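# Two robots sort capped tubes from a tray into racks

## Task

Take the tubes from the tray and place each by its cap dot: orange-dotted ones go in the blue rack, white-dotted ones in the green rack, each pushed fully down into its slot. A tube touching the floor means failure. The bottles on the tray must finish upright in it, and the tray must finish resting on the work bench with nothing overhanging the edge. Either robot or both may work. At the end, open the grippers and move the robots away; any robot that tips over or ends leaning means failure, and anything held in place only by a robot at the finish does not count.

## Robot and tools

Robots: two identical Hello Robot Stretch 4 units, r1 and r2. Each has an omni-wheel base, a lift riding a mast, a forward-telescoping arm, a three-joint wrist (yaw, pitch, roll) and a two-finger gripper. Each is about 1.6 m tall, with its base rim within 0.23 m of the base origin. Cameras per robot: rN_head_camera, rN_head_left_camera, rN_head_right_camera and rN_wrist_camera (N = 1 or 2).

Frames: each robot reports in its own base frame. The origin is on the floor beneath the base centre, x points forward, y left, z up. hand_pose is the point between the open fingertips, given in this frame, and its printed value can be slightly wrong. Odometry is the base frame at scene start and counts wheel turns, so wheel slip shows up as travel. Heading runs -3.142 to 3.142, positive to the left. The robots cannot see each other's coordinates; relative placement comes only from images, lidar_m and wrist_depth_mm.

execute_actions(actions, cameras): actions is a list holding one action or nothing; an empty list only returns state and images. An action is an object keyed by "r1" and/or "r2", a separate entry per robot. Under a robot's key you may give:
- base: exactly one relative offset from where the base last measured itself. translate_m drives straight, forward positive, -2 to 2 m. strafe_m moves sideways, left positive, -2 to 2 m. rotate_rad turns in place, counter-clockwise positive, -3.2 to 3.2 rad.
- joints: absolute targets by name. lift_m 0 to 1.2 m. arm_m 0 to 0.55 m (extension). wrist_yaw_rad -1.134 to 4.276: 0 is forward, positive is left, 3.14 is folded back, and above 3.4 the arm may interfere. wrist_pitch_rad -1.117 to 4.259: 0 is level, 1.57 points down. wrist_roll_rad -1.117 to 4.259: 0 keeps the fingers level, positive is clockwise seen from behind. gripper_m -0.038 to 0.141 m, the fingertip gap; negative values press the fingers together. Targets outside a range are clipped and the result reports it; other bad values or unknown keys reject the entire call.
- pace: "slow", "default", "fast" or "max". Base speeds are 0.1/0.3/0.4/0.6 m/s and turn rates 1/2/3/4 rad/s, reduced when the lift is above 0.2 m.
- contact_limits: {"arm_m": 0 to 0.75}, with a default of 0.5. This is how hard the arm may push before it halts.
- end_of_arm: "enable_torque", sent on its own, revives wrist or gripper motors that have shut off.
Every motion in an action starts at once. An action may run at most 15 s. A joint or robot you leave out can still be driving toward its earlier target. cameras lists which images to return; omit it or pass ["all"] for all, or pass [] for none.

wait(seconds 0 to 10): lets the scene run with no new commands and returns state and images. zoom_image(camera, region [x0,y0,x1,y1] pixels, at most 504x504) gives a closer view of the latest full image from that camera. read_manual returns the licence texts only. finished_scene(scene) closes the numbered scene for good and reports success; the next scene's task appears in its result.

Result lines: base_status and joint_status report how the last motions ended. "done" means the target was reached; for the base it only means the wheels turned the commanded amount. "off_target" means it stopped short and may still be pushing. "contact_stop_at_<key>" means it met resistance; that part goes slack, so a lift can sink and the wheels can coast. "limit_stop_at_<name>" means a built-in limit stopped it: own_body is a self-collision, and tilt means a lean beyond 6 degrees, after which the lift, arm and wheels go slack. "torque_fault" means a wrist or gripper motor shut off and needs enable_torque. on_its_own covers things not commanded in this call; its "held at" shows the held target, not the actual position. motor_effort is percent of maximum, with the peak in brackets; an effort at rest outside its normal range suggests a load or contact. turned_by_wheels differing from turned_by_imu by more than about 0.1 rad suggests a collision or slip. base_tilt is in degrees, forward and right positive, with a fixed bias of about 1.5 degrees. lidar_m gives 12 distances in 30-degree sectors, counter-clockwise from straight ahead (4th is left, 7th behind, 10th right); "-" means nothing seen or closer than 0.25 m, and clear objects and thin legs may be missed. wrist_depth_mm is a 7x7 grid of depths in mm, 100 to 2000, read from the top left.

Gripping: command a gap smaller than the object; squeezing tighter pulls it toward the wrist. The position reading does not prove a grasp, so look at gripper effort and the images. If the fingertips jam against a surface, raise the lift. To unfold the wrist at the start, send lift_m 0.4 with wrist_yaw_rad 0.

Cautions: never press the robots together. Once the bases touch, even millimetres of further driving is a hard press and ends the run. Travel differs between robots by up to about 3 cm per metre, so carrying something together is risky. Avoid turning or driving with more than 1 kg held at arm_m above 0.2, especially at fast paces, and avoid hard or high pushes, since either can tip a robot. Self-collision is likely with the gripper tilted up and rolled. A level gripper carrying more than about 2 kg, or a gripper forced against something, faults the wrist. Thinking time goes by while the robot holds its last command, and loose objects can be bumped now and then. Do not drop tubes or let them reach the floor. Before ending, release everything and back away, and take less robot time where possible.

Each tool is called after ">>>" as name(argument=value, ...), one argument or row to a line, values as JSON.

## Session

>>> execute_actions(
  actions=[],
)

Scene clock: 0.00 s.
r1.base_odometry: x=+0.000 y=+0.000 heading=+0.000 (m, m, rad; r1's odometry frame)
r1.turned_by_wheels: +0.000 (rad since the last result)
r1.turned_by_imu: +0.000 (rad since the last result)
r1.base_tilt: forward=+0.3 right=+0.3 (deg)
r1.lidar_m: 1.23 1.26 1.86 2.51 1.08 0.81 0.77 0.82 1.20 3.30 3.49 4.03
r1.base_status: not commanded
r1.joint_positions: lift_m=+0.299 arm_m=-0.002 wrist_yaw_rad=+3.148 wrist_pitch_rad=+0.007 wrist_roll_rad=-0.018 gripper_m=+0.057
r1.joint_status: not commanded
r1.motor_effort: lift_m=+19 arm_m=-1 wrist_yaw_rad=-1 wrist_pitch_rad=-6 wrist_roll_rad=-1 gripper_m=-4 wheel_0=+0 wheel_1=+0 wheel_2=+1 (%)
r1.hand_pose: x=-0.1205 y=+0.0855 z=+0.4753 quat_wxyz=(-0.003, -0.003, -0.009, +1.000) (m; r1's base frame)
r1.wrist_depth_mm: - 135 891 891 904 904 904 / - 127 198 904 904 904 891 / - 136 215 917 917 917 931 / 136 160 917 917 917 946 931 / 917 931 917 931 931 931 946 / 931 931 917 946 205 946 946 / 917 931 946 109 931 931 931
r2.base_odometry: x=+0.000 y=+0.000 heading=+0.000 (m, m, rad; r2's odometry frame)
r2.turned_by_wheels: +0.000 (rad since the last result)
r2.turned_by_imu: +0.000 (rad since the last result)
r2.base_tilt: forward=-0.8 right=+0.3 (deg)
r2.lidar_m: 5.21 1.93 1.17 0.99 1.01 1.22 2.25 3.51 4.14 3.68 0.95 1.13
r2.base_status: not commanded
r2.joint_positions: lift_m=+0.169 arm_m=-0.002 wrist_yaw_rad=+3.096 wrist_pitch_rad=+0.005 wrist_roll_rad=-0.020 gripper_m=+0.057
r2.joint_status: not commanded
r2.motor_effort: lift_m=+21 arm_m=-1 wrist_yaw_rad=+0 wrist_pitch_rad=-8 wrist_roll_rad=+3 gripper_m=-4 wheel_0=+0 wheel_1=+0 wheel_2=+0 (%)
r2.hand_pose: x=-0.1153 y=+0.1006 z=+0.3460 quat_wxyz=(+0.023, -0.003, -0.010, +1.000) (m; r2's base frame)
r2.wrist_depth_mm: - 138 - - 1921 1255 1025 / - 126 - - 1921 1281 1025 / - 128 200 - 1921 1281 1008 / 137 139 - - 1863 1281 1008 / 1863 - - - 1661 1281 991 / 1160 1229 194 1255 196 1160 1008 / 831 798 842 117 866 831 878
pictures: r1_head_camera, r1_head_left_camera, r1_head_right_camera, r1_wrist_camera, r2_head_camera, r2_head_left_camera, r2_head_right_camera, r2_wrist_camera
Images, in order (width x height): r1_head_camera 420x560, r1_head_left_camera 420x672, r1_head_right_camera 420x672, r1_wrist_camera 616x392, r2_head_camera 420x560, r2_head_left_camera 420x672, r2_head_right_camera 420x672, r2_wrist_camera 616x392.

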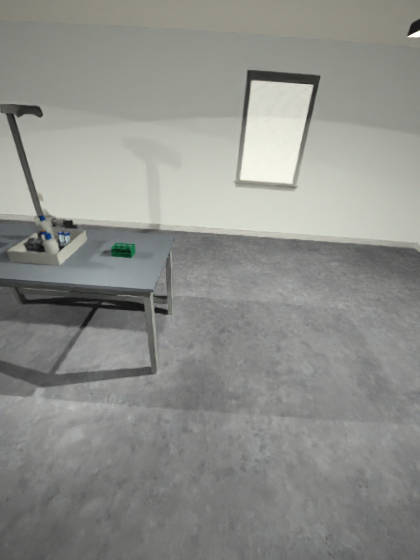

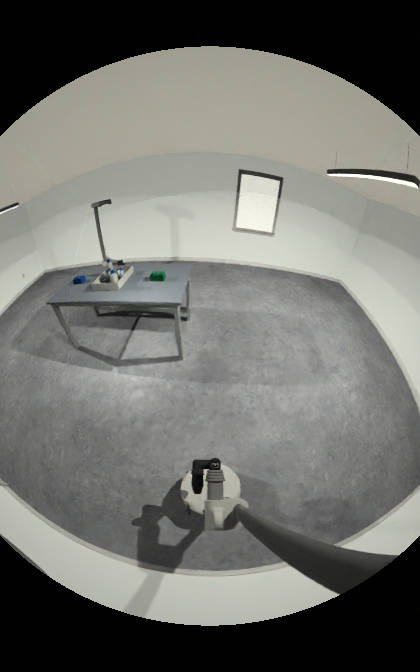

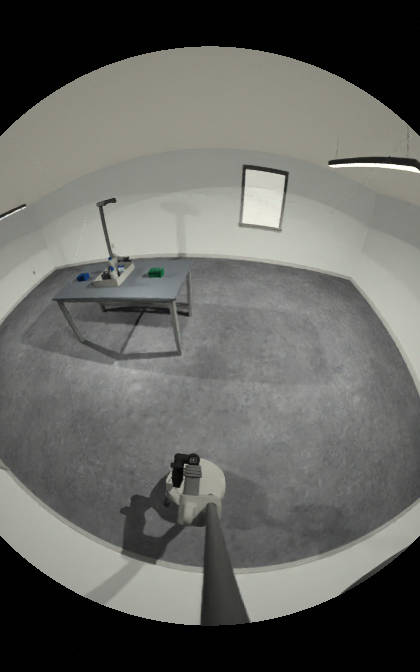

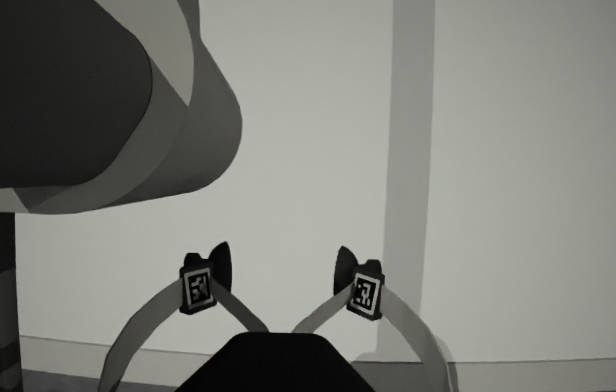

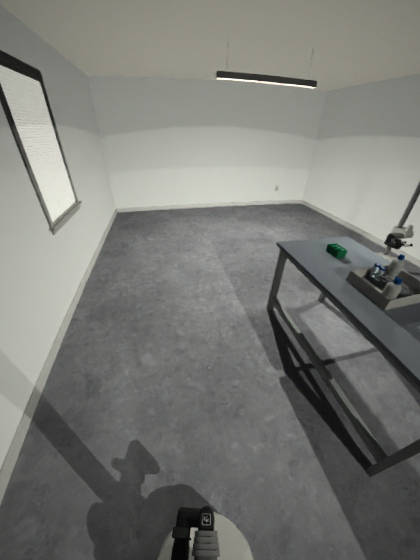

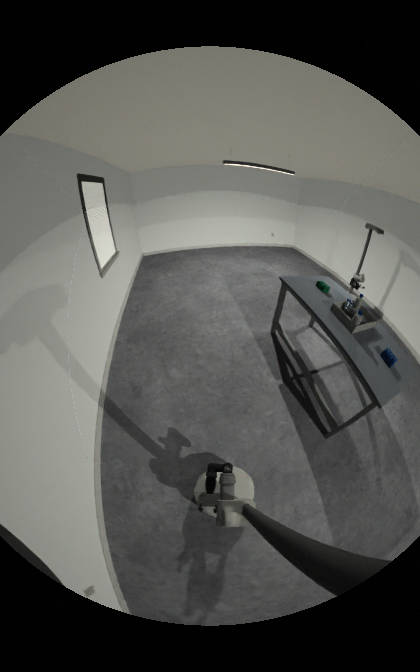

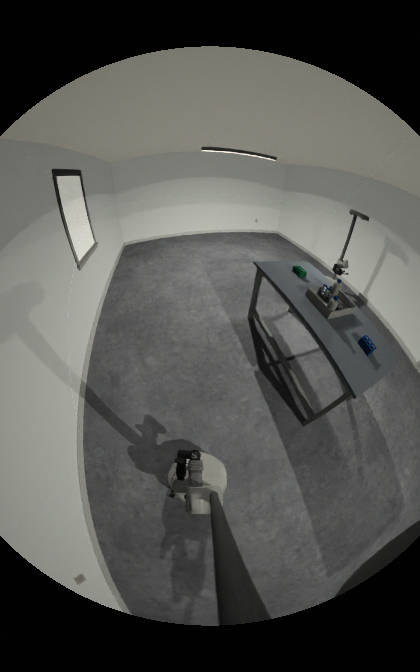

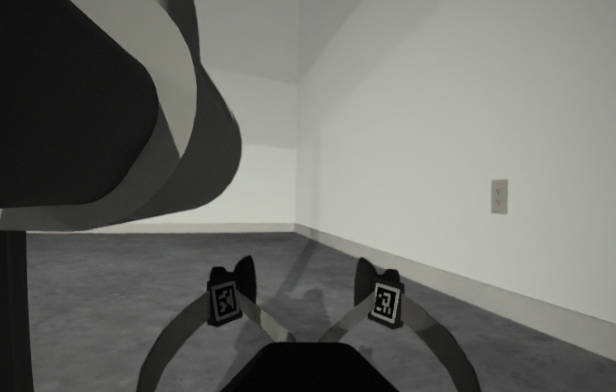

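>>> execute_actions(
  actions=[
    {"r1":{"base":{"strafe_m":1.0},"joints":{"lift_m":1.15,"wrist_yaw_rad":0,"wrist_pitch_rad":1.57},"pace":"fast"}},
  ],
  cameras=[],
)

>>> execute_actions(
  actions=[
    {"r1":{"base":{"translate_m":0.95},"joints":{"arm_m":0.25},"pace":"fast"}},
  ],
  cameras=["r1_head_camera","r1_wrist_camera","r2_head_camera"],
)

>>> zoom_image(
  camera="r2_head_camera",
  region=[310,220,420,320],
)

Scene clock: 5.13 s.
r1.base_odometry: x=+0.000 y=+1.000 heading=+0.000 (m, m, rad; r1's odometry frame)
r1.turned_by_wheels: +0.000 (rad since the last result)
r1.turned_by_imu: +0.002 (rad since the last result)
r1.base_tilt: forward=+0.2 right=+0.3 (deg)
r1.lidar_m: 1.24 1.34 4.55 2.35 0.97 0.75 0.71 0.78 1.14 3.68 4.54 1.29
r1.base_status: done
r1.joint_positions: lift_m=+1.150 arm_m=-0.002 wrist_yaw_rad=+0.000 wrist_pitch_rad=+1.570 wrist_roll_rad=-0.018 gripper_m=+0.057
r1.joint_status: all done
r1.motor_effort: lift_m=+21(23) arm_m=-1(1) wrist_yaw_rad=-2(7) wrist_pitch_rad=+0(5) wrist_roll_rad=+1(1) gripper_m=-2(1) wheel_0=+0(12) wheel_1=+0(10) wheel_2=+0(0) (%)
r1.hand_pose: x=+0.1688 y=-0.0874 z=+1.0395 quat_wxyz=(+0.707, -0.006, +0.707, +0.006) (m; r1's base frame)
r1.wrist_depth_mm: 1229 1255 1255 1255 1255 1255 1308 / 1255 1255 1281 1308 1281 1281 1336 / 1229 1255 1255 1255 1336 1308 1308 / 1255 1255 1229 1308 1308 1336 1336 / 1255 1255 1078 1078 1308 1308 1366 / 1255 1281 1078 1078 204 1366 1336 / 1281 1308 1308 108 1336 1397 1366
r2.base_odometry: x=+0.000 y=+0.000 heading=+0.000 (m, m, rad; r2's odometry frame)
r2.turned_by_wheels: +0.000 (rad since the last result)
r2.turned_by_imu: +0.001 (rad since the last result)
r2.base_tilt: forward=-0.9 right=+0.3 (deg)
r2.lidar_m: 5.20 1.93 1.16 0.98 1.01 1.21 2.23 3.51 4.16 3.67 0.96 1.10
r2.base_status: not commanded
r2.joint_positions: lift_m=+0.169 arm_m=-0.002 wrist_yaw_rad=+3.096 wrist_pitch_rad=+0.005 wrist_roll_rad=-0.020 gripper_m=+0.057
r2.joint_status: not commanded
r2.motor_effort: lift_m=+21(21) arm_m=-1(1) wrist_yaw_rad=+0(1) wrist_pitch_rad=-8(7) wrist_roll_rad=+3(1) gripper_m=-4(2) wheel_0=+0(0) wheel_1=+0(0) wheel_2=+0(0) (%)
r2.hand_pose: x=-0.1153 y=+0.1006 z=+0.3460 quat_wxyz=(+0.023, -0.003, -0.010, +1.000) (m; r2's base frame)
r2.wrist_depth_mm: - 138 - - 1863 1281 1008 / - 126 - - 1863 1336 1008 / - 128 200 - 1983 1281 1008 / 136 140 - - 1921 1281 1008 / 1983 - - - 1708 1281 1008 / 1182 1205 194 1281 195 1160 991 / 831 798 831 118 854 820 878
pictures: none
No camera images: the call's "cameras" was empty. Leave "cameras" out to get every camera's image.

Scene clock: 9.63 s.
r1.base_odometry: x=+0.950 y=+1.000 heading=+0.000 (m, m, rad; r1's odometry frame)
r1.turned_by_wheels: +0.000 (rad since the last result)
r1.turned_by_imu: +0.000 (rad since the last result)
r1.base_tilt: forward=+0.4 right=+0.2 (deg)
r1.lidar_m: 0.30 0.33 0.47 4.38 2.24 1.72 1.68 1.79 2.57 4.37 0.41 0.30
r1.base_status: done
r1.joint_positions: lift_m=+1.150 arm_m=+0.249 wrist_yaw_rad=+0.000 wrist_pitch_rad=+1.570 wrist_roll_rad=-0.018 gripper_m=+0.057
r1.joint_status: all done
r1.motor_effort: lift_m=+21(21) arm_m=+5(7) wrist_yaw_rad=-2(1) wrist_pitch_rad=+1(0) wrist_roll_rad=+1(1) gripper_m=-4(2) wheel_0=+0(5) wheel_1=-1(3) wheel_2=+2(11) (%)
r1.hand_pose: x=+0.4203 y=-0.0874 z=+1.0395 quat_wxyz=(+0.707, -0.006, +0.707, +0.006) (m; r1's base frame)
r1.wrist_depth_mm: 480 455 469 436 500 512 496 / 484 480 496 492 508 512 517 / 484 488 496 362 512 521 521 / 492 500 500 504 517 521 521 / 492 500 504 512 517 525 525 / 1255 1229 508 521 204 530 535 / 1308 1281 1078 108 1308 1366 1366
r2.base_odometry: x=+0.000 y=+0.000 heading=+0.000 (m, m, rad; r2's odometry frame)
r2.turned_by_wheels: +0.000 (rad since the last result)
r2.turned_by_imu: +0.000 (rad since the last result)
r2.base_tilt: forward=-0.8 right=+0.4 (deg)
r2.lidar_m: 5.21 1.93 1.15 0.99 1.00 1.21 2.24 3.50 4.14 3.68 0.95 1.12
r2.base_status: not commanded
r2.joint_positions: lift_m=+0.169 arm_m=-0.002 wrist_yaw_rad=+3.096 wrist_pitch_rad=+0.005 wrist_roll_rad=-0.020 gripper_m=+0.057
r2.joint_status: not commanded
r2.motor_effort: lift_m=+21(21) arm_m=+0(0) wrist_yaw_rad=+0(0) wrist_pitch_rad=-7(7) wrist_roll_rad=+3(3) gripper_m=-3(4) wheel_0=+0(0) wheel_1=+0(0) wheel_2=+0(0) (%)
r2.hand_pose: x=-0.1153 y=+0.1006 z=+0.3460 quat_wxyz=(+0.023, -0.003, -0.010, +1.000) (m; r2's base frame)
r2.wrist_depth_mm: - 138 - - 1921 1255 1025 / - 126 - - 1921 1281 1025 / - 128 198 - 1921 1308 991 / 136 139 - - 1921 1281 1008 / 1808 - - - 1756 1281 1008 / 1182 1229 195 1308 195 1182 976 / 831 798 842 118 854 831 878
pictures: r1_head_camera, r1_wrist_camera, r2_head_camera
camera_calibration (this result's frames):
r1_wrist_camera: T_world_to_cam=[[0.0532708, -0.99701, 0.0559806, -0.182076], [-0.997358, -0.0503495, 0.0523591, 0.405163], [-0.049384, -0.058622, -0.997058, 1.28346], [0, 0, 0, 1]] pos_world=[0.477174, -0.0858927, 1.26866]
Images, in order (width x height): r1_head_camera 420x560, r1_wrist_camera 616x392, r2_head_camera 420x560.

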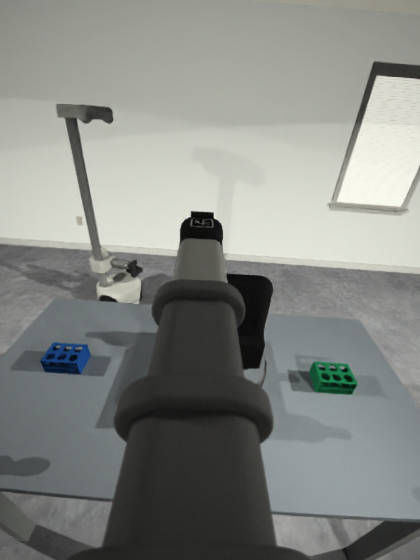

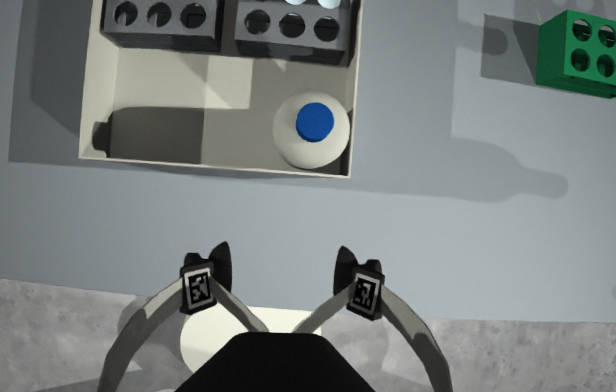

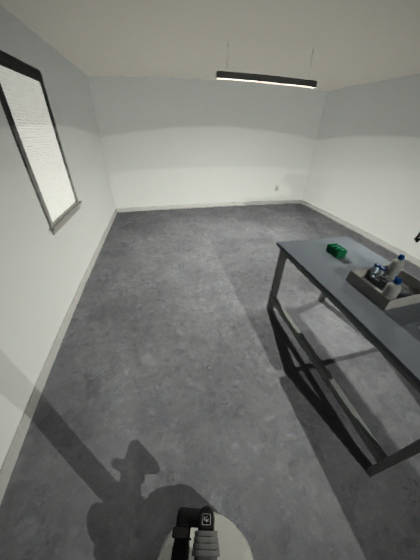

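Region (310, 220, 420, 320) of r2_head_camera's 420x560 image, scaled by 4.582, with more detail than that image has; it fills the top 458 rows of this view, and the rest is white.

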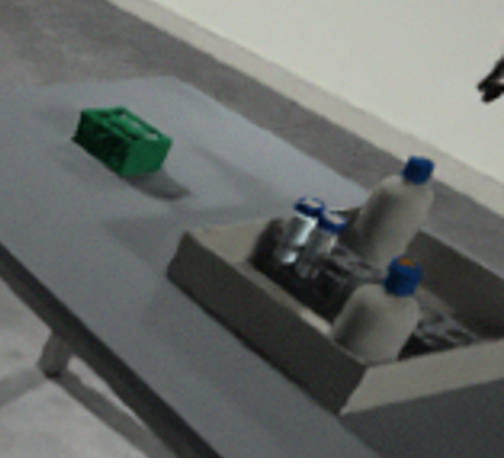

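>>> execute_actions(
  actions=[
    {"r1":{"joints":{"arm_m":0.5,"wrist_roll_rad":1.57},"pace":"fast"},"r2":{"base":{"rotate_rad":-1.0},"joints":{"lift_m":0.8,"wrist_yaw_rad":0,"wrist_pitch_rad":0.2}}},
  ],
  cameras=["r1_wrist_camera","r2_head_camera","r2_wrist_camera"],
)

Scene clock: 14.10 s.
r1.base_odometry: x=+0.950 y=+1.000 heading=+0.000 (m, m, rad; r1's odometry frame)
r1.turned_by_wheels: +0.000 (rad since the last result)
r1.turned_by_imu: +0.000 (rad since the last result)
r1.base_tilt: forward=+0.3 right=+0.2 (deg)
r1.lidar_m: 0.30 0.32 0.47 4.39 2.25 1.73 1.68 1.79 2.56 4.37 0.40 0.31
r1.base_status: not commanded
r1.joint_positions: lift_m=+1.150 arm_m=+0.499 wrist_yaw_rad=+0.000 wrist_pitch_rad=+1.570 wrist_roll_rad=+1.569 gripper_m=+0.057
r1.joint_status: all done
r1.motor_effort: lift_m=+21(21) arm_m=+5(3) wrist_yaw_rad=-2(3) wrist_pitch_rad=+0(0) wrist_roll_rad=+4(7) gripper_m=-4(5) wheel_0=+0(0) wheel_1=+0(1) wheel_2=+1(1) (%)
r1.hand_pose: x=+0.6703 y=-0.0874 z=+1.0395 quat_wxyz=(+0.501, +0.500, +0.500, -0.499) (m; r1's base frame)
r1.wrist_depth_mm: 477 484 488 492 504 512 517 / 480 488 496 496 508 517 904 / 484 492 500 500 512 517 1336 / 496 488 500 445 436 521 991 / 488 496 496 445 512 525 1138 / 500 480 389 477 204 525 1397 / 504 397 466 109 525 535 1366
r2.base_odometry: x=+0.000 y=+0.000 heading=-0.999 (m, m, rad; r2's odometry frame)
r2.turned_by_wheels: -0.999 (rad since the last result)
r2.turned_by_imu: -0.992 (rad since the last result)
r2.base_tilt: forward=-0.8 right=+0.4 (deg)
r2.lidar_m: 0.95 1.15 5.21 1.83 1.12 1.00 1.00 1.26 2.41 3.53 4.09 1.18
r2.base_status: done
r2.joint_positions: lift_m=+0.800 arm_m=-0.002 wrist_yaw_rad=+0.000 wrist_pitch_rad=+0.202 wrist_roll_rad=-0.020 gripper_m=+0.057
r2.joint_status: all done
r2.motor_effort: lift_m=+24(25) arm_m=-1(1) wrist_yaw_rad=+1(7) wrist_pitch_rad=-7(7) wrist_roll_rad=+1(2) gripper_m=-4(4) wheel_0=+3(6) wheel_1=+2(6) wheel_2=+1(4) (%)
r2.hand_pose: x=+0.4515 y=-0.0873 z=+0.9200 quat_wxyz=(+0.995, -0.010, +0.101, +0.001) (m; r2's base frame)
r2.wrist_depth_mm: - - - - - - - / - - - - - - - / - - - - - - - / 1160 1138 1138 1205 - - - / - - 917 854 - - - / 1983 - 194 1921 196 - 1921 / 1308 1308 1537 118 1499 1576 1576
pictures: r1_wrist_camera, r2_head_camera, r2_wrist_camera
camera_calibration (this result's frames):
r1_wrist_camera: T_world_to_cam=[[-0.997807, -0.036759, 0.0550416, 0.594018], [-0.0338317, 0.998011, 0.053202, 0.0994508], [-0.0568877, 0.0512232, -0.997066, 1.31044], [0, 0, 0, 1]] pos_world=[0.670628, -0.144542, 1.26861]
r2_wrist_camera: T_world_to_cam=[[0.0166505, -0.99922, 0.0358024, -0.122667], [-0.211472, -0.0385167, -0.976625, 1.04753], [0.977242, 0.00869007, -0.211949, -0.012748], [0, 0, 0, 1]] pos_world=[0.236023, -0.0821134, 1.02473]
Images, in order (width x height): r1_wrist_camera 616x392, r2_head_camera 420x560, r2_wrist_camera 616x392.

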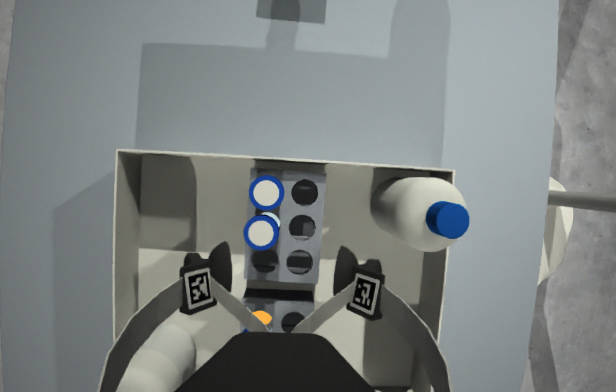

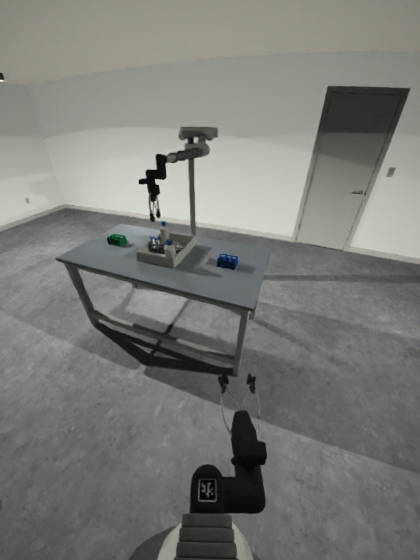

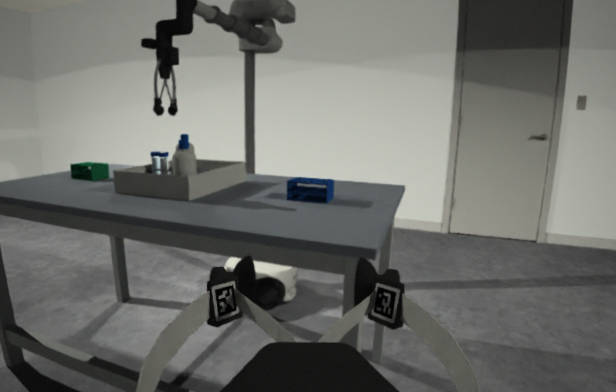

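>>> execute_actions(
  actions=[
    {"r1":{"base":{"strafe_m":-0.039},"joints":{"arm_m":0.518,"lift_m":1.04,"gripper_m":0.07},"pace":"fast"},"r2":{"base":{"strafe_m":0.7}}},
  ],
  cameras=["r1_wrist_camera","r2_wrist_camera"],
)

Scene clock: 18.93 s.
r1.base_odometry: x=+0.950 y=+0.961 heading=+0.000 (m, m, rad; r1's odometry frame)
r1.turned_by_wheels: +0.000 (rad since the last result)
r1.turned_by_imu: +0.000 (rad since the last result)
r1.base_tilt: forward=+0.3 right=+0.2 (deg)
r1.lidar_m: 0.29 0.31 0.47 4.41 2.26 1.72 1.67 1.81 2.54 4.31 0.39 0.32
r1.base_status: done
r1.joint_positions: lift_m=+1.040 arm_m=+0.517 wrist_yaw_rad=+0.000 wrist_pitch_rad=+1.570 wrist_roll_rad=+1.569 gripper_m=+0.070
r1.joint_status: all done
r1.motor_effort: lift_m=+16(18) arm_m=+6(3) wrist_yaw_rad=-2(2) wrist_pitch_rad=+0(0) wrist_roll_rad=+4(2) gripper_m=-1(0) wheel_0=-1(6) wheel_1=+2(7) wheel_2=+0(1) (%)
r1.hand_pose: x=+0.6882 y=-0.0874 z=+0.9299 quat_wxyz=(+0.501, +0.500, +0.500, -0.499) (m; r1's base frame)
r1.wrist_depth_mm: 373 377 384 389 392 399 399 / 379 382 384 387 394 402 404 / 382 384 389 394 399 402 404 / 384 384 389 394 399 404 410 / 389 387 389 334 394 273 415 / 389 364 272 276 203 266 224 / 392 394 397 109 407 402 418
r2.base_odometry: x=+0.589 y=+0.378 heading=-1.000 (m, m, rad; r2's odometry frame)
r2.turned_by_wheels: +0.000 (rad since the last result)
r2.turned_by_imu: +0.002 (rad since the last result)
r2.base_tilt: forward=-0.8 right=+0.3 (deg)
r2.lidar_m: 1.18 1.45 4.54 1.38 0.85 0.76 0.78 0.97 1.87 4.17 4.38 1.16
r2.base_status: done
r2.joint_positions: lift_m=+0.800 arm_m=-0.002 wrist_yaw_rad=+0.000 wrist_pitch_rad=+0.202 wrist_roll_rad=-0.020 gripper_m=+0.057
r2.joint_status: not commanded
r2.motor_effort: lift_m=+24(24) arm_m=+0(0) wrist_yaw_rad=+1(1) wrist_pitch_rad=-7(7) wrist_roll_rad=+2(1) gripper_m=-4(3) wheel_0=-2(5) wheel_1=+0(9) wheel_2=+1(2) (%)
r2.hand_pose: x=+0.4515 y=-0.0873 z=+0.9200 quat_wxyz=(+0.995, -0.010, +0.101, +0.001) (m; r2's base frame)
r2.wrist_depth_mm: - - - - - - - / - - - - - - - / - - - - - - - / - - 1182 1229 1160 1182 1308 / - - - - 1008 946 891 / 1921 1863 195 1983 196 1983 1863 / 1537 1430 1464 117 1499 1537 1576
pictures: r1_wrist_camera, r2_wrist_camera
camera_calibration (this result's frames):
r1_wrist_camera: T_world_to_cam=[[-0.997809, -0.036558, 0.0551479, 0.617858], [-0.033625, 0.998017, 0.0532056, 0.105743], [-0.0569837, 0.0512346, -0.99706, 1.20224], [0, 0, 0, 1]] pos_world=[0.688568, -0.144542, 1.159]
r2_wrist_camera: T_world_to_cam=[[0.0164825, -0.999223, 0.0358024, -0.122639], [-0.211479, -0.0384811, -0.976625, 1.04753], [0.977244, 0.00852581, -0.211949, -0.012747], [0, 0, 0, 1]] pos_world=[0.23601, -0.0821247, 1.02474]
Images, in order (width x height): r1_wrist_camera 616x392, r2_wrist_camera 616x392.

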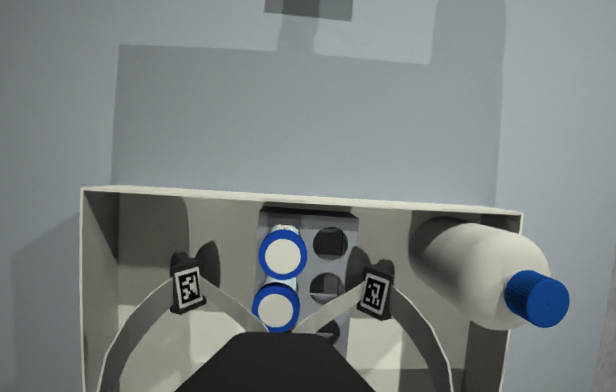

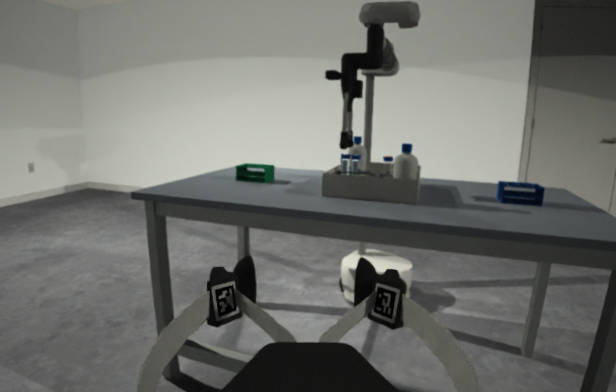

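>>> execute_actions(
  actions=[
    {"r1":{"joints":{"lift_m":0.985,"gripper_m":0.05}},"r2":{"base":{"translate_m":0.3},"joints":{"arm_m":0.2}}},
  ],
  cameras=["r1_wrist_camera","r2_wrist_camera"],
)

Scene clock: 22.23 s.
r1.base_odometry: x=+0.950 y=+0.961 heading=+0.000 (m, m, rad; r1's odometry frame)
r1.turned_by_wheels: +0.000 (rad since the last result)
r1.turned_by_imu: +0.000 (rad since the last result)
r1.base_tilt: forward=+0.3 right=+0.3 (deg)
r1.lidar_m: 0.29 0.31 0.45 4.42 2.25 1.73 1.67 1.81 2.56 4.33 0.40 0.32
r1.base_status: not commanded
r1.joint_positions: lift_m=+0.985 arm_m=+0.517 wrist_yaw_rad=+0.000 wrist_pitch_rad=+1.570 wrist_roll_rad=+1.569 gripper_m=+0.050
r1.joint_status: all done
r1.motor_effort: lift_m=+16(17) arm_m=+5(6) wrist_yaw_rad=-3(2) wrist_pitch_rad=+1(0) wrist_roll_rad=+4(2) gripper_m=-5(5) wheel_0=-1(1) wheel_1=+2(2) wheel_2=+0(0) (%)
r1.hand_pose: x=+0.6882 y=-0.0874 z=+0.8750 quat_wxyz=(+0.501, +0.500, +0.500, -0.499) (m; r1's base frame)
r1.wrist_depth_mm: 320 324 327 332 340 340 343 / 325 327 332 336 338 343 347 / 325 327 334 338 342 347 351 / 327 332 334 340 343 347 353 / 291 334 334 278 343 272 219 / 294 334 216 219 283 237 204 / 293 338 342 109 347 351 -
r2.base_odometry: x=+0.751 y=+0.126 heading=-0.999 (m, m, rad; r2's odometry frame)
r2.turned_by_wheels: +0.000 (rad since the last result)
r2.turned_by_imu: +0.000 (rad since the last result)
r2.base_tilt: forward=-0.8 right=+0.4 (deg)
r2.lidar_m: 0.89 1.11 4.46 1.84 1.17 1.05 1.05 1.31 2.54 4.28 1.00 0.89
r2.base_status: done
r2.joint_positions: lift_m=+0.800 arm_m=+0.199 wrist_yaw_rad=+0.000 wrist_pitch_rad=+0.202 wrist_roll_rad=-0.020 gripper_m=+0.057
r2.joint_status: all done
r2.motor_effort: lift_m=+24(24) arm_m=+6(7) wrist_yaw_rad=+1(2) wrist_pitch_rad=-7(7) wrist_roll_rad=+2(3) gripper_m=-2(3) wheel_0=+2(0) wheel_1=+2(6) wheel_2=+2(9) (%)
r2.hand_pose: x=+0.6525 y=-0.0874 z=+0.9200 quat_wxyz=(+0.995, -0.010, +0.101, +0.001) (m; r2's base frame)
r2.wrist_depth_mm: - - - - 1499 - - / - - - - 1464 - - / - - - - - - - / - - 1042 1205 854 842 - / 798 723 691 715 668 654 715 / 1708 1808 195 569 196 500 496 / 1499 1430 1464 118 1397 512 477
pictures: r1_wrist_camera, r2_wrist_camera
camera_calibration (this result's frames):
r1_wrist_camera: T_world_to_cam=[[-0.997809, -0.0365579, 0.055148, 0.620892], [-0.0336249, 0.998017, 0.0532056, 0.108669], [-0.0569838, 0.0512347, -0.99706, 1.14741], [0, 0, 0, 1]] pos_world=[0.68857, -0.144542, 1.10401]
r2_wrist_camera: T_world_to_cam=[[0.0163001, -0.999226, 0.0358023, -0.125886], [-0.211489, -0.0384424, -0.976624, 1.09007], [0.977244, 0.00834728, -0.211952, -0.209243], [0, 0, 0, 1]] pos_world=[0.437072, -0.082137, 1.02475]
Images, in order (width x height): r1_wrist_camera 616x392, r2_wrist_camera 616x392.

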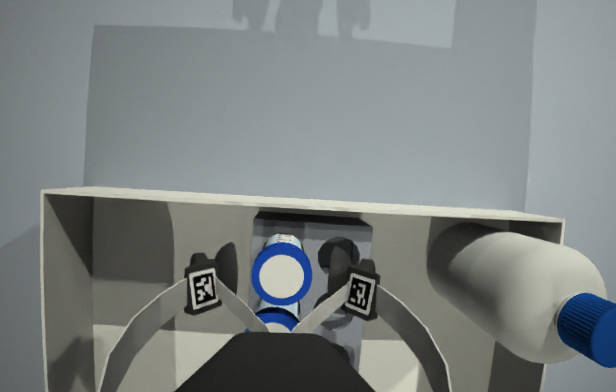

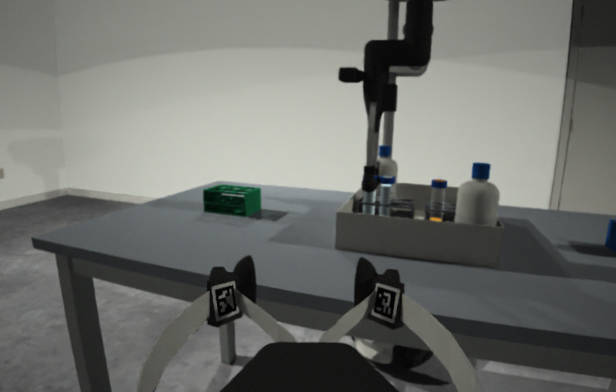

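>>> execute_actions(
  actions=[
    {"r1":{"joints":{"gripper_m":0.012}}},
  ],
  cameras=[],
)

>>> execute_actions(
  actions=[
    {"r1":{"joints":{"lift_m":1.09}}},
  ],
  cameras=["r2_wrist_camera"],
)

>>> zoom_image(
  camera="r2_wrist_camera",
  region=[320,60,520,260],
)

>>> execute_actions(
  actions=[
    {"r1":{"base":{"strafe_m":-0.24},"joints":{"arm_m":0.47}}},
  ],
  cameras=["r1_wrist_camera","r2_wrist_camera"],
)

Scene clock: 25.07 s.
r1.base_odometry: x=+0.950 y=+0.961 heading=+0.000 (m, m, rad; r1's odometry frame)
r1.turned_by_wheels: +0.000 (rad since the last result)
r1.turned_by_imu: +0.000 (rad since the last result)
r1.base_tilt: forward=+0.3 right=+0.4 (deg)
r1.lidar_m: 0.29 0.32 0.46 4.44 2.24 1.73 1.69 1.80 2.57 4.33 0.41 0.31
r1.base_status: not commanded
r1.joint_positions: lift_m=+0.985 arm_m=+0.517 wrist_yaw_rad=+0.000 wrist_pitch_rad=+1.570 wrist_roll_rad=+1.569 gripper_m=+0.012
r1.joint_status: all done
r1.motor_effort: lift_m=+16(16) arm_m=+6(6) wrist_yaw_rad=-3(2) wrist_pitch_rad=+1(0) wrist_roll_rad=+0(1) gripper_m=-14(13) wheel_0=-1(1) wheel_1=+2(2) wheel_2=+0(0) (%)
r1.hand_pose: x=+0.6882 y=-0.0874 z=+0.8750 quat_wxyz=(+0.501, +0.500, +0.500, -0.499) (m; r1's base frame)
r1.wrist_depth_mm: 322 325 329 334 338 342 345 / 322 325 330 336 338 343 345 / 325 329 332 338 342 345 351 / 327 329 336 340 343 347 351 / 291 334 336 247 345 273 220 / 294 334 209 212 192 238 204 / 291 336 340 109 347 351 -
r2.base_odometry: x=+0.751 y=+0.126 heading=-0.999 (m, m, rad; r2's odometry frame)
r2.turned_by_wheels: +0.000 (rad since the last result)
r2.turned_by_imu: +0.000 (rad since the last result)
r2.base_tilt: forward=-0.8 right=+0.3 (deg)
r2.lidar_m: 0.89 1.12 4.45 1.87 1.19 1.04 1.05 1.29 2.55 4.28 1.01 0.89
r2.base_status: not commanded
r2.joint_positions: lift_m=+0.800 arm_m=+0.199 wrist_yaw_rad=+0.000 wrist_pitch_rad=+0.202 wrist_roll_rad=-0.020 gripper_m=+0.057
r2.joint_status: not commanded
r2.motor_effort: lift_m=+24(24) arm_m=+6(6) wrist_yaw_rad=+0(0) wrist_pitch_rad=-7(7) wrist_roll_rad=+2(1) gripper_m=-6(4) wheel_0=+2(2) wheel_1=+3(2) wheel_2=+2(2) (%)
r2.hand_pose: x=+0.6525 y=-0.0874 z=+0.9200 quat_wxyz=(+0.995, -0.010, +0.101, +0.001) (m; r2's base frame)
r2.wrist_depth_mm: - - - - 1464 - - / - - - - 1499 - - / - - - - - - - / - - 1042 1229 854 854 - / 798 732 699 715 676 647 715 / 1618 1863 195 574 196 504 496 / 1499 1397 1537 118 1464 508 480
pictures: none
No camera images: the call's "cameras" was empty. Leave "cameras" out to get every camera's image.

Scene clock: 26.53 s.
r1.base_odometry: x=+0.950 y=+0.961 heading=+0.000 (m, m, rad; r1's odometry frame)
r1.turned_by_wheels: +0.000 (rad since the last result)
r1.turned_by_imu: +0.000 (rad since the last result)
r1.base_tilt: forward=+0.2 right=+0.3 (deg)
r1.lidar_m: 0.30 0.31 0.48 4.44 2.26 1.72 1.68 1.81 2.55 4.31 0.43 0.31
r1.base_status: not commanded
r1.joint_positions: lift_m=+1.090 arm_m=+0.517 wrist_yaw_rad=+0.000 wrist_pitch_rad=+1.570 wrist_roll_rad=+1.569 gripper_m=+0.012
r1.joint_status: all done
r1.motor_effort: lift_m=+22(23) arm_m=+6(6) wrist_yaw_rad=-2(1) wrist_pitch_rad=+0(0) wrist_roll_rad=+2(2) gripper_m=-13(15) wheel_0=-1(1) wheel_1=+2(1) wheel_2=+0(1) (%)
r1.hand_pose: x=+0.6882 y=-0.0874 z=+0.9795 quat_wxyz=(+0.501, +0.500, +0.500, -0.499) (m; r1's base frame)
r1.wrist_depth_mm: 421 424 433 436 442 449 449 / 424 430 436 442 445 452 452 / 427 433 439 442 449 455 462 / 427 436 439 439 452 452 459 / 439 439 442 246 452 312 466 / 439 392 208 212 193 433 473 / 445 442 449 108 459 466 477
r2.base_odometry: x=+0.751 y=+0.126 heading=-0.999 (m, m, rad; r2's odometry frame)
r2.turned_by_wheels: +0.000 (rad since the last result)
r2.turned_by_imu: +0.000 (rad since the last result)
r2.base_tilt: forward=-0.9 right=+0.4 (deg)
r2.lidar_m: 0.89 1.10 4.44 1.85 1.17 1.05 1.07 1.29 2.52 4.27 1.01 0.90
r2.base_status: not commanded
r2.joint_positions: lift_m=+0.800 arm_m=+0.199 wrist_yaw_rad=+0.000 wrist_pitch_rad=+0.202 wrist_roll_rad=-0.020 gripper_m=+0.057
r2.joint_status: not commanded
r2.motor_effort: lift_m=+24(24) arm_m=+6(6) wrist_yaw_rad=+2(0) wrist_pitch_rad=-7(7) wrist_roll_rad=+2(2) gripper_m=-5(4) wheel_0=+2(2) wheel_1=+2(2) wheel_2=+2(2) (%)
r2.hand_pose: x=+0.6525 y=-0.0874 z=+0.9200 quat_wxyz=(+0.995, -0.010, +0.101, +0.001) (m; r2's base frame)
r2.wrist_depth_mm: - - - - 976 - - / - - - - - - - / - - - - - - - / - - 1025 1229 960 854 - / 798 715 699 715 668 654 715 / 1708 1863 195 569 196 496 496 / 1430 1366 1537 118 1464 512 477
pictures: r2_wrist_camera
camera_calibration (this result's frames):
r2_wrist_camera: T_world_to_cam=[[0.0163001, -0.999226, 0.0358024, -0.125886], [-0.211489, -0.0384426, -0.976624, 1.09007], [0.977244, 0.0083472, -0.211952, -0.209244], [0, 0, 0, 1]] pos_world=[0.437072, -0.082137, 1.02475]
Images, in order (width x height): r2_wrist_camera 616x392.

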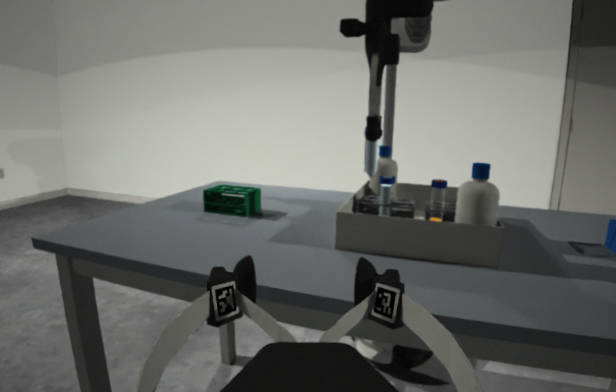

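Region (320, 60, 520, 260) of r2_wrist_camera's 616x392 image, scaled by 2.520.

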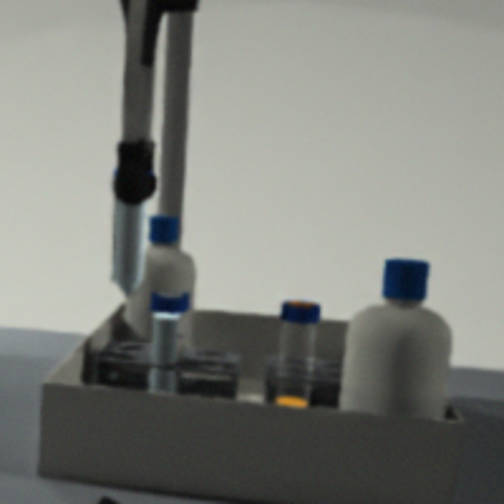

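Scene clock: 28.63 s.
r1.base_odometry: x=+0.950 y=+0.721 heading=+0.000 (m, m, rad; r1's odometry frame)
r1.turned_by_wheels: +0.000 (rad since the last result)
r1.turned_by_imu: +0.000 (rad since the last result)
r1.base_tilt: forward=+0.4 right=+0.2 (deg)
r1.lidar_m: 0.27 0.30 0.44 4.66 2.26 1.72 1.69 1.82 2.58 4.09 0.39 0.27
r1.base_status: done
r1.joint_positions: lift_m=+1.090 arm_m=+0.471 wrist_yaw_rad=+0.000 wrist_pitch_rad=+1.570 wrist_roll_rad=+1.569 gripper_m=+0.012
r1.joint_status: all done
r1.motor_effort: lift_m=+21(22) arm_m=-5(0) wrist_yaw_rad=-2(2) wrist_pitch_rad=+0(1) wrist_roll_rad=+1(2) gripper_m=-15(12) wheel_0=-1(9) wheel_1=+1(11) wheel_2=+0(1) (%)
r1.hand_pose: x=+0.6421 y=-0.0874 z=+0.9795 quat_wxyz=(+0.501, +0.500, +0.500, -0.499) (m; r1's base frame)
r1.wrist_depth_mm: 424 424 430 433 439 445 452 / 430 433 433 430 445 452 455 / 427 430 436 439 449 455 459 / 433 436 439 445 449 462 466 / 436 442 445 248 452 466 466 / 436 439 210 212 193 466 891 / 439 445 449 108 462 473 1281
r2.base_odometry: x=+0.751 y=+0.126 heading=-0.999 (m, m, rad; r2's odometry frame)
r2.turned_by_wheels: +0.000 (rad since the last result)
r2.turned_by_imu: +0.000 (rad since the last result)
r2.base_tilt: forward=-0.8 right=+0.3 (deg)
r2.lidar_m: 0.89 1.11 4.43 1.85 1.17 1.05 1.07 1.32 2.52 4.27 1.00 0.90
r2.base_status: not commanded
r2.joint_positions: lift_m=+0.800 arm_m=+0.199 wrist_yaw_rad=+0.000 wrist_pitch_rad=+0.202 wrist_roll_rad=-0.020 gripper_m=+0.057
r2.joint_status: not commanded
r2.motor_effort: lift_m=+24(24) arm_m=+6(6) wrist_yaw_rad=+2(2) wrist_pitch_rad=-8(8) wrist_roll_rad=+3(1) gripper_m=-3(3) wheel_0=+2(2) wheel_1=+2(2) wheel_2=+1(2) (%)
r2.hand_pose: x=+0.6525 y=-0.0874 z=+0.9200 quat_wxyz=(+0.995, -0.010, +0.101, +0.001) (m; r2's base frame)
r2.wrist_depth_mm: - - - 1182 - - - / - - - - - - - / - - - - - - - / - - 1042 1205 976 842 - / 809 723 699 707 676 647 723 / 1661 1808 195 564 196 500 500 / 1464 1397 1499 118 1537 508 480
pictures: r1_wrist_camera, r2_wrist_camera
camera_calibration (this result's frames):
r1_wrist_camera: T_world_to_cam=[[-0.99781, -0.0365205, 0.0551493, 0.569115], [-0.0335875, 0.998019, 0.0532057, 0.101531], [-0.0569832, 0.0512368, -0.99706, 1.24904], [0, 0, 0, 1]] pos_world=[0.642453, -0.144542, 1.20858]
r2_wrist_camera: T_world_to_cam=[[0.0163002, -0.999226, 0.0358024, -0.125886], [-0.211489, -0.0384425, -0.976624, 1.09007], [0.977244, 0.00834734, -0.211952, -0.209244], [0, 0, 0, 1]] pos_world=[0.437072, -0.082137, 1.02475]
Images, in order (width x height): r1_wrist_camera 616x392, r2_wrist_camera 616x392.

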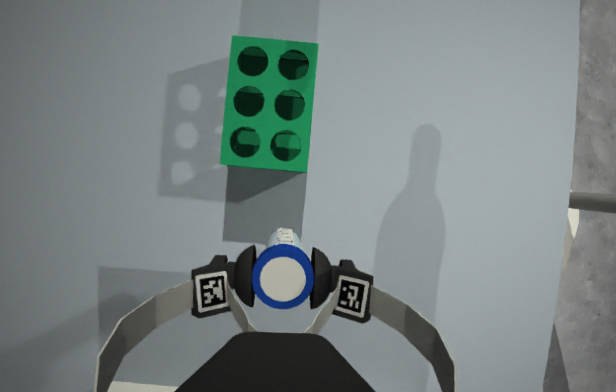

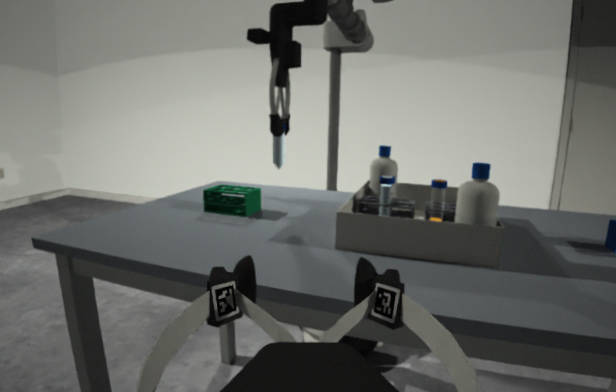

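>>> execute_actions(
  actions=[
    {"r1":{"base":{"strafe_m":-0.167},"joints":{"arm_m":0.467,"lift_m":1.05}},"r2":{"joints":{"wrist_yaw_rad":0.15,"arm_m":0.4}}},
  ],
  cameras=["r1_wrist_camera","r2_wrist_camera"],
)

>>> zoom_image(
  camera="r1_wrist_camera",
  region=[200,190,380,330],
)

Scene clock: 32.50 s.
r1.base_odometry: x=+0.950 y=+0.554 heading=+0.000 (m, m, rad; r1's odometry frame)
r1.turned_by_wheels: +0.000 (rad since the last result)
r1.turned_by_imu: +0.000 (rad since the last result)
r1.base_tilt: forward=+0.4 right=+0.4 (deg)
r1.lidar_m: 0.27 0.29 0.44 4.83 2.27 1.75 1.70 1.82 2.58 3.92 0.39 0.27
r1.base_status: done
r1.joint_positions: lift_m=+1.050 arm_m=+0.468 wrist_yaw_rad=+0.000 wrist_pitch_rad=+1.570 wrist_roll_rad=+1.569 gripper_m=+0.012
r1.joint_status: all done
r1.motor_effort: lift_m=+16(19) arm_m=-5(1) wrist_yaw_rad=-2(2) wrist_pitch_rad=+0(0) wrist_roll_rad=+3(2) gripper_m=-13(14) wheel_0=-2(7) wheel_1=+1(6) wheel_2=+0(4) (%)
r1.hand_pose: x=+0.6391 y=-0.0874 z=+0.9399 quat_wxyz=(+0.501, +0.500, +0.500, -0.499) (m; r1's base frame)
r1.wrist_depth_mm: 384 384 394 399 402 410 413 / 387 392 397 402 404 410 415 / 392 397 397 404 410 407 415 / 392 394 399 404 413 418 421 / 397 402 397 245 413 421 424 / 399 402 210 212 192 418 427 / 402 404 410 109 418 427 430
r2.base_odometry: x=+0.751 y=+0.126 heading=-0.999 (m, m, rad; r2's odometry frame)
r2.turned_by_wheels: +0.000 (rad since the last result)
r2.turned_by_imu: +0.000 (rad since the last result)
r2.base_tilt: forward=-0.8 right=+0.3 (deg)
r2.lidar_m: 0.89 1.10 4.46 1.85 1.18 1.03 1.06 1.30 2.51 4.29 1.00 0.89
r2.base_status: not commanded
r2.joint_positions: lift_m=+0.800 arm_m=+0.399 wrist_yaw_rad=+0.150 wrist_pitch_rad=+0.202 wrist_roll_rad=-0.020 gripper_m=+0.057
r2.joint_status: all done
r2.motor_effort: lift_m=+24(24) arm_m=+6(6) wrist_yaw_rad=+1(2) wrist_pitch_rad=-7(6) wrist_roll_rad=+2(3) gripper_m=-4(6) wheel_0=+2(2) wheel_1=+2(2) wheel_2=+2(2) (%)
r2.hand_pose: x=+0.8624 y=-0.0442 z=+0.9200 quat_wxyz=(+0.992, -0.017, +0.100, +0.076) (m; r2's base frame)
r2.wrist_depth_mm: - - - - 1336 - - / - - - - - - - / - - - - - - - / - - - - - 831 - / - 683 715 707 715 603 591 / 1708 525 195 500 195 452 424 / 1430 707 421 118 382 379 394
pictures: r1_wrist_camera, r2_wrist_camera
camera_calibration (this result's frames):
r1_wrist_camera: T_world_to_cam=[[-0.99781, -0.0365062, 0.0551522, 0.568314], [-0.033573, 0.998019, 0.0532058, 0.103528], [-0.0569853, 0.0512376, -0.997059, 1.20939], [0, 0, 0, 1]] pos_world=[0.639463, -0.144542, 1.16899]
r2_wrist_camera: T_world_to_cam=[[0.165369, -0.985582, 0.0358025, -0.214097], [-0.203369, -0.0696001, -0.976625, 1.12774], [0.965036, 0.154223, -0.211947, -0.397709], [0, 0, 0, 1]] pos_world=[0.648555, -0.0711841, 1.02475]
Images, in order (width x height): r1_wrist_camera 616x392, r2_wrist_camera 616x392.

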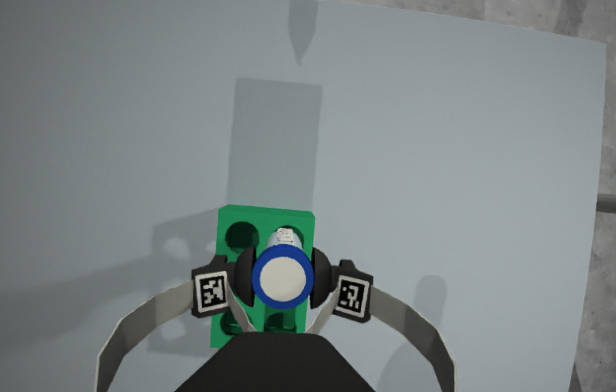

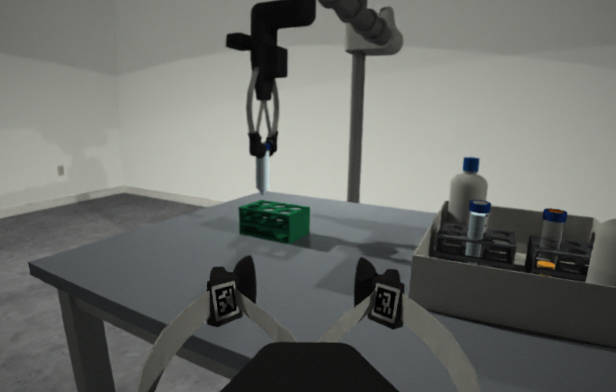

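Region (200, 190, 380, 330) of r1_wrist_camera's 616x392 image, scaled by 2.800.

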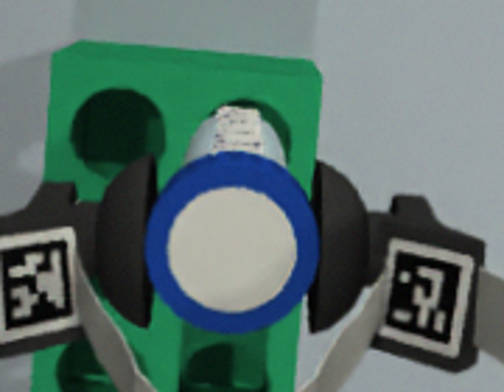

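>>> execute_actions(
  actions=[
    {"r1":{"base":{"strafe_m":0.003},"joints":{"arm_m":0.464,"lift_m":1.005},"pace":"slow"}},
  ],
  cameras=["r1_wrist_camera","r2_wrist_camera"],
)

Scene clock: 34.37 s.
r1.base_odometry: x=+0.950 y=+0.557 heading=+0.000 (m, m, rad; r1's odometry frame)
r1.turned_by_wheels: +0.000 (rad since the last result)
r1.turned_by_imu: +0.000 (rad since the last result)
r1.base_tilt: forward=+0.4 right=+0.2 (deg)
r1.lidar_m: 0.26 0.30 0.42 4.82 2.23 1.74 1.70 1.81 2.59 3.92 0.38 0.29
r1.base_status: done
r1.joint_positions: lift_m=+1.005 arm_m=+0.465 wrist_yaw_rad=+0.000 wrist_pitch_rad=+1.570 wrist_roll_rad=+1.569 gripper_m=+0.012
r1.joint_status: all done
r1.motor_effort: lift_m=+16(16) arm_m=-5(9) wrist_yaw_rad=-2(2) wrist_pitch_rad=+0(1) wrist_roll_rad=+0(2) gripper_m=-14(15) wheel_0=+1(5) wheel_1=+0(2) wheel_2=+0(1) (%)
r1.hand_pose: x=+0.6361 y=-0.0874 z=+0.8950 quat_wxyz=(+0.501, +0.500, +0.500, -0.499) (m; r1's base frame)
r1.wrist_depth_mm: 342 345 347 353 355 362 364 / 343 347 349 353 359 366 370 / 345 351 353 357 362 366 373 / 347 353 353 359 364 368 373 / 351 353 300 248 368 373 377 / 353 355 210 211 192 373 379 / 357 362 347 109 370 379 382
r2.base_odometry: x=+0.751 y=+0.126 heading=-0.999 (m, m, rad; r2's odometry frame)
r2.turned_by_wheels: +0.000 (rad since the last result)
r2.turned_by_imu: +0.000 (rad since the last result)
r2.base_tilt: forward=-0.8 right=+0.2 (deg)
r2.lidar_m: 0.91 1.12 4.45 1.86 1.16 1.04 1.05 1.31 2.53 4.26 1.00 0.89
r2.base_status: not commanded
r2.joint_positions: lift_m=+0.800 arm_m=+0.399 wrist_yaw_rad=+0.150 wrist_pitch_rad=+0.202 wrist_roll_rad=-0.020 gripper_m=+0.057
r2.joint_status: not commanded
r2.motor_effort: lift_m=+24(24) arm_m=+6(6) wrist_yaw_rad=+2(0) wrist_pitch_rad=-7(7) wrist_roll_rad=+1(3) gripper_m=-5(3) wheel_0=+2(2) wheel_1=+2(2) wheel_2=+1(2) (%)
r2.hand_pose: x=+0.8624 y=-0.0442 z=+0.9200 quat_wxyz=(+0.992, -0.017, +0.100, +0.076) (m; r2's base frame)
r2.wrist_depth_mm: - - - 820 - - - / - - - - - - - / - - - - - - - / - - - 1205 - 842 - / - 676 691 715 715 609 591 / 1708 517 195 500 195 455 424 / 1464 707 421 117 384 382 397
pictures: r1_wrist_camera, r2_wrist_camera
camera_calibration (this result's frames):
r1_wrist_camera: T_world_to_cam=[[-0.99781, -0.0365062, 0.0551522, 0.567829], [-0.033573, 0.998019, 0.0532058, 0.105821], [-0.0569853, 0.0512376, -0.997059, 1.16439], [0, 0, 0, 1]] pos_world=[0.636491, -0.144542, 1.12401]
r2_wrist_camera: T_world_to_cam=[[0.165369, -0.985582, 0.0358024, -0.214097], [-0.203369, -0.0696, -0.976625, 1.12774], [0.965036, 0.154223, -0.211947, -0.397709], [0, 0, 0, 1]] pos_world=[0.648555, -0.0711841, 1.02475]
Images, in order (width x height): r1_wrist_camera 616x392, r2_wrist_camera 616x392.

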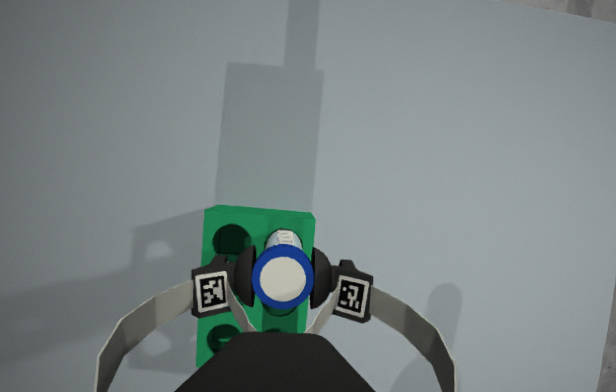

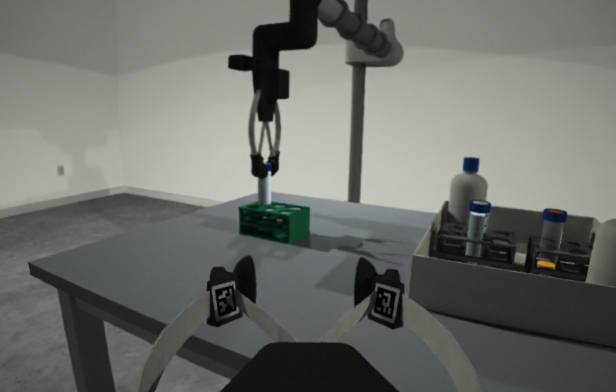

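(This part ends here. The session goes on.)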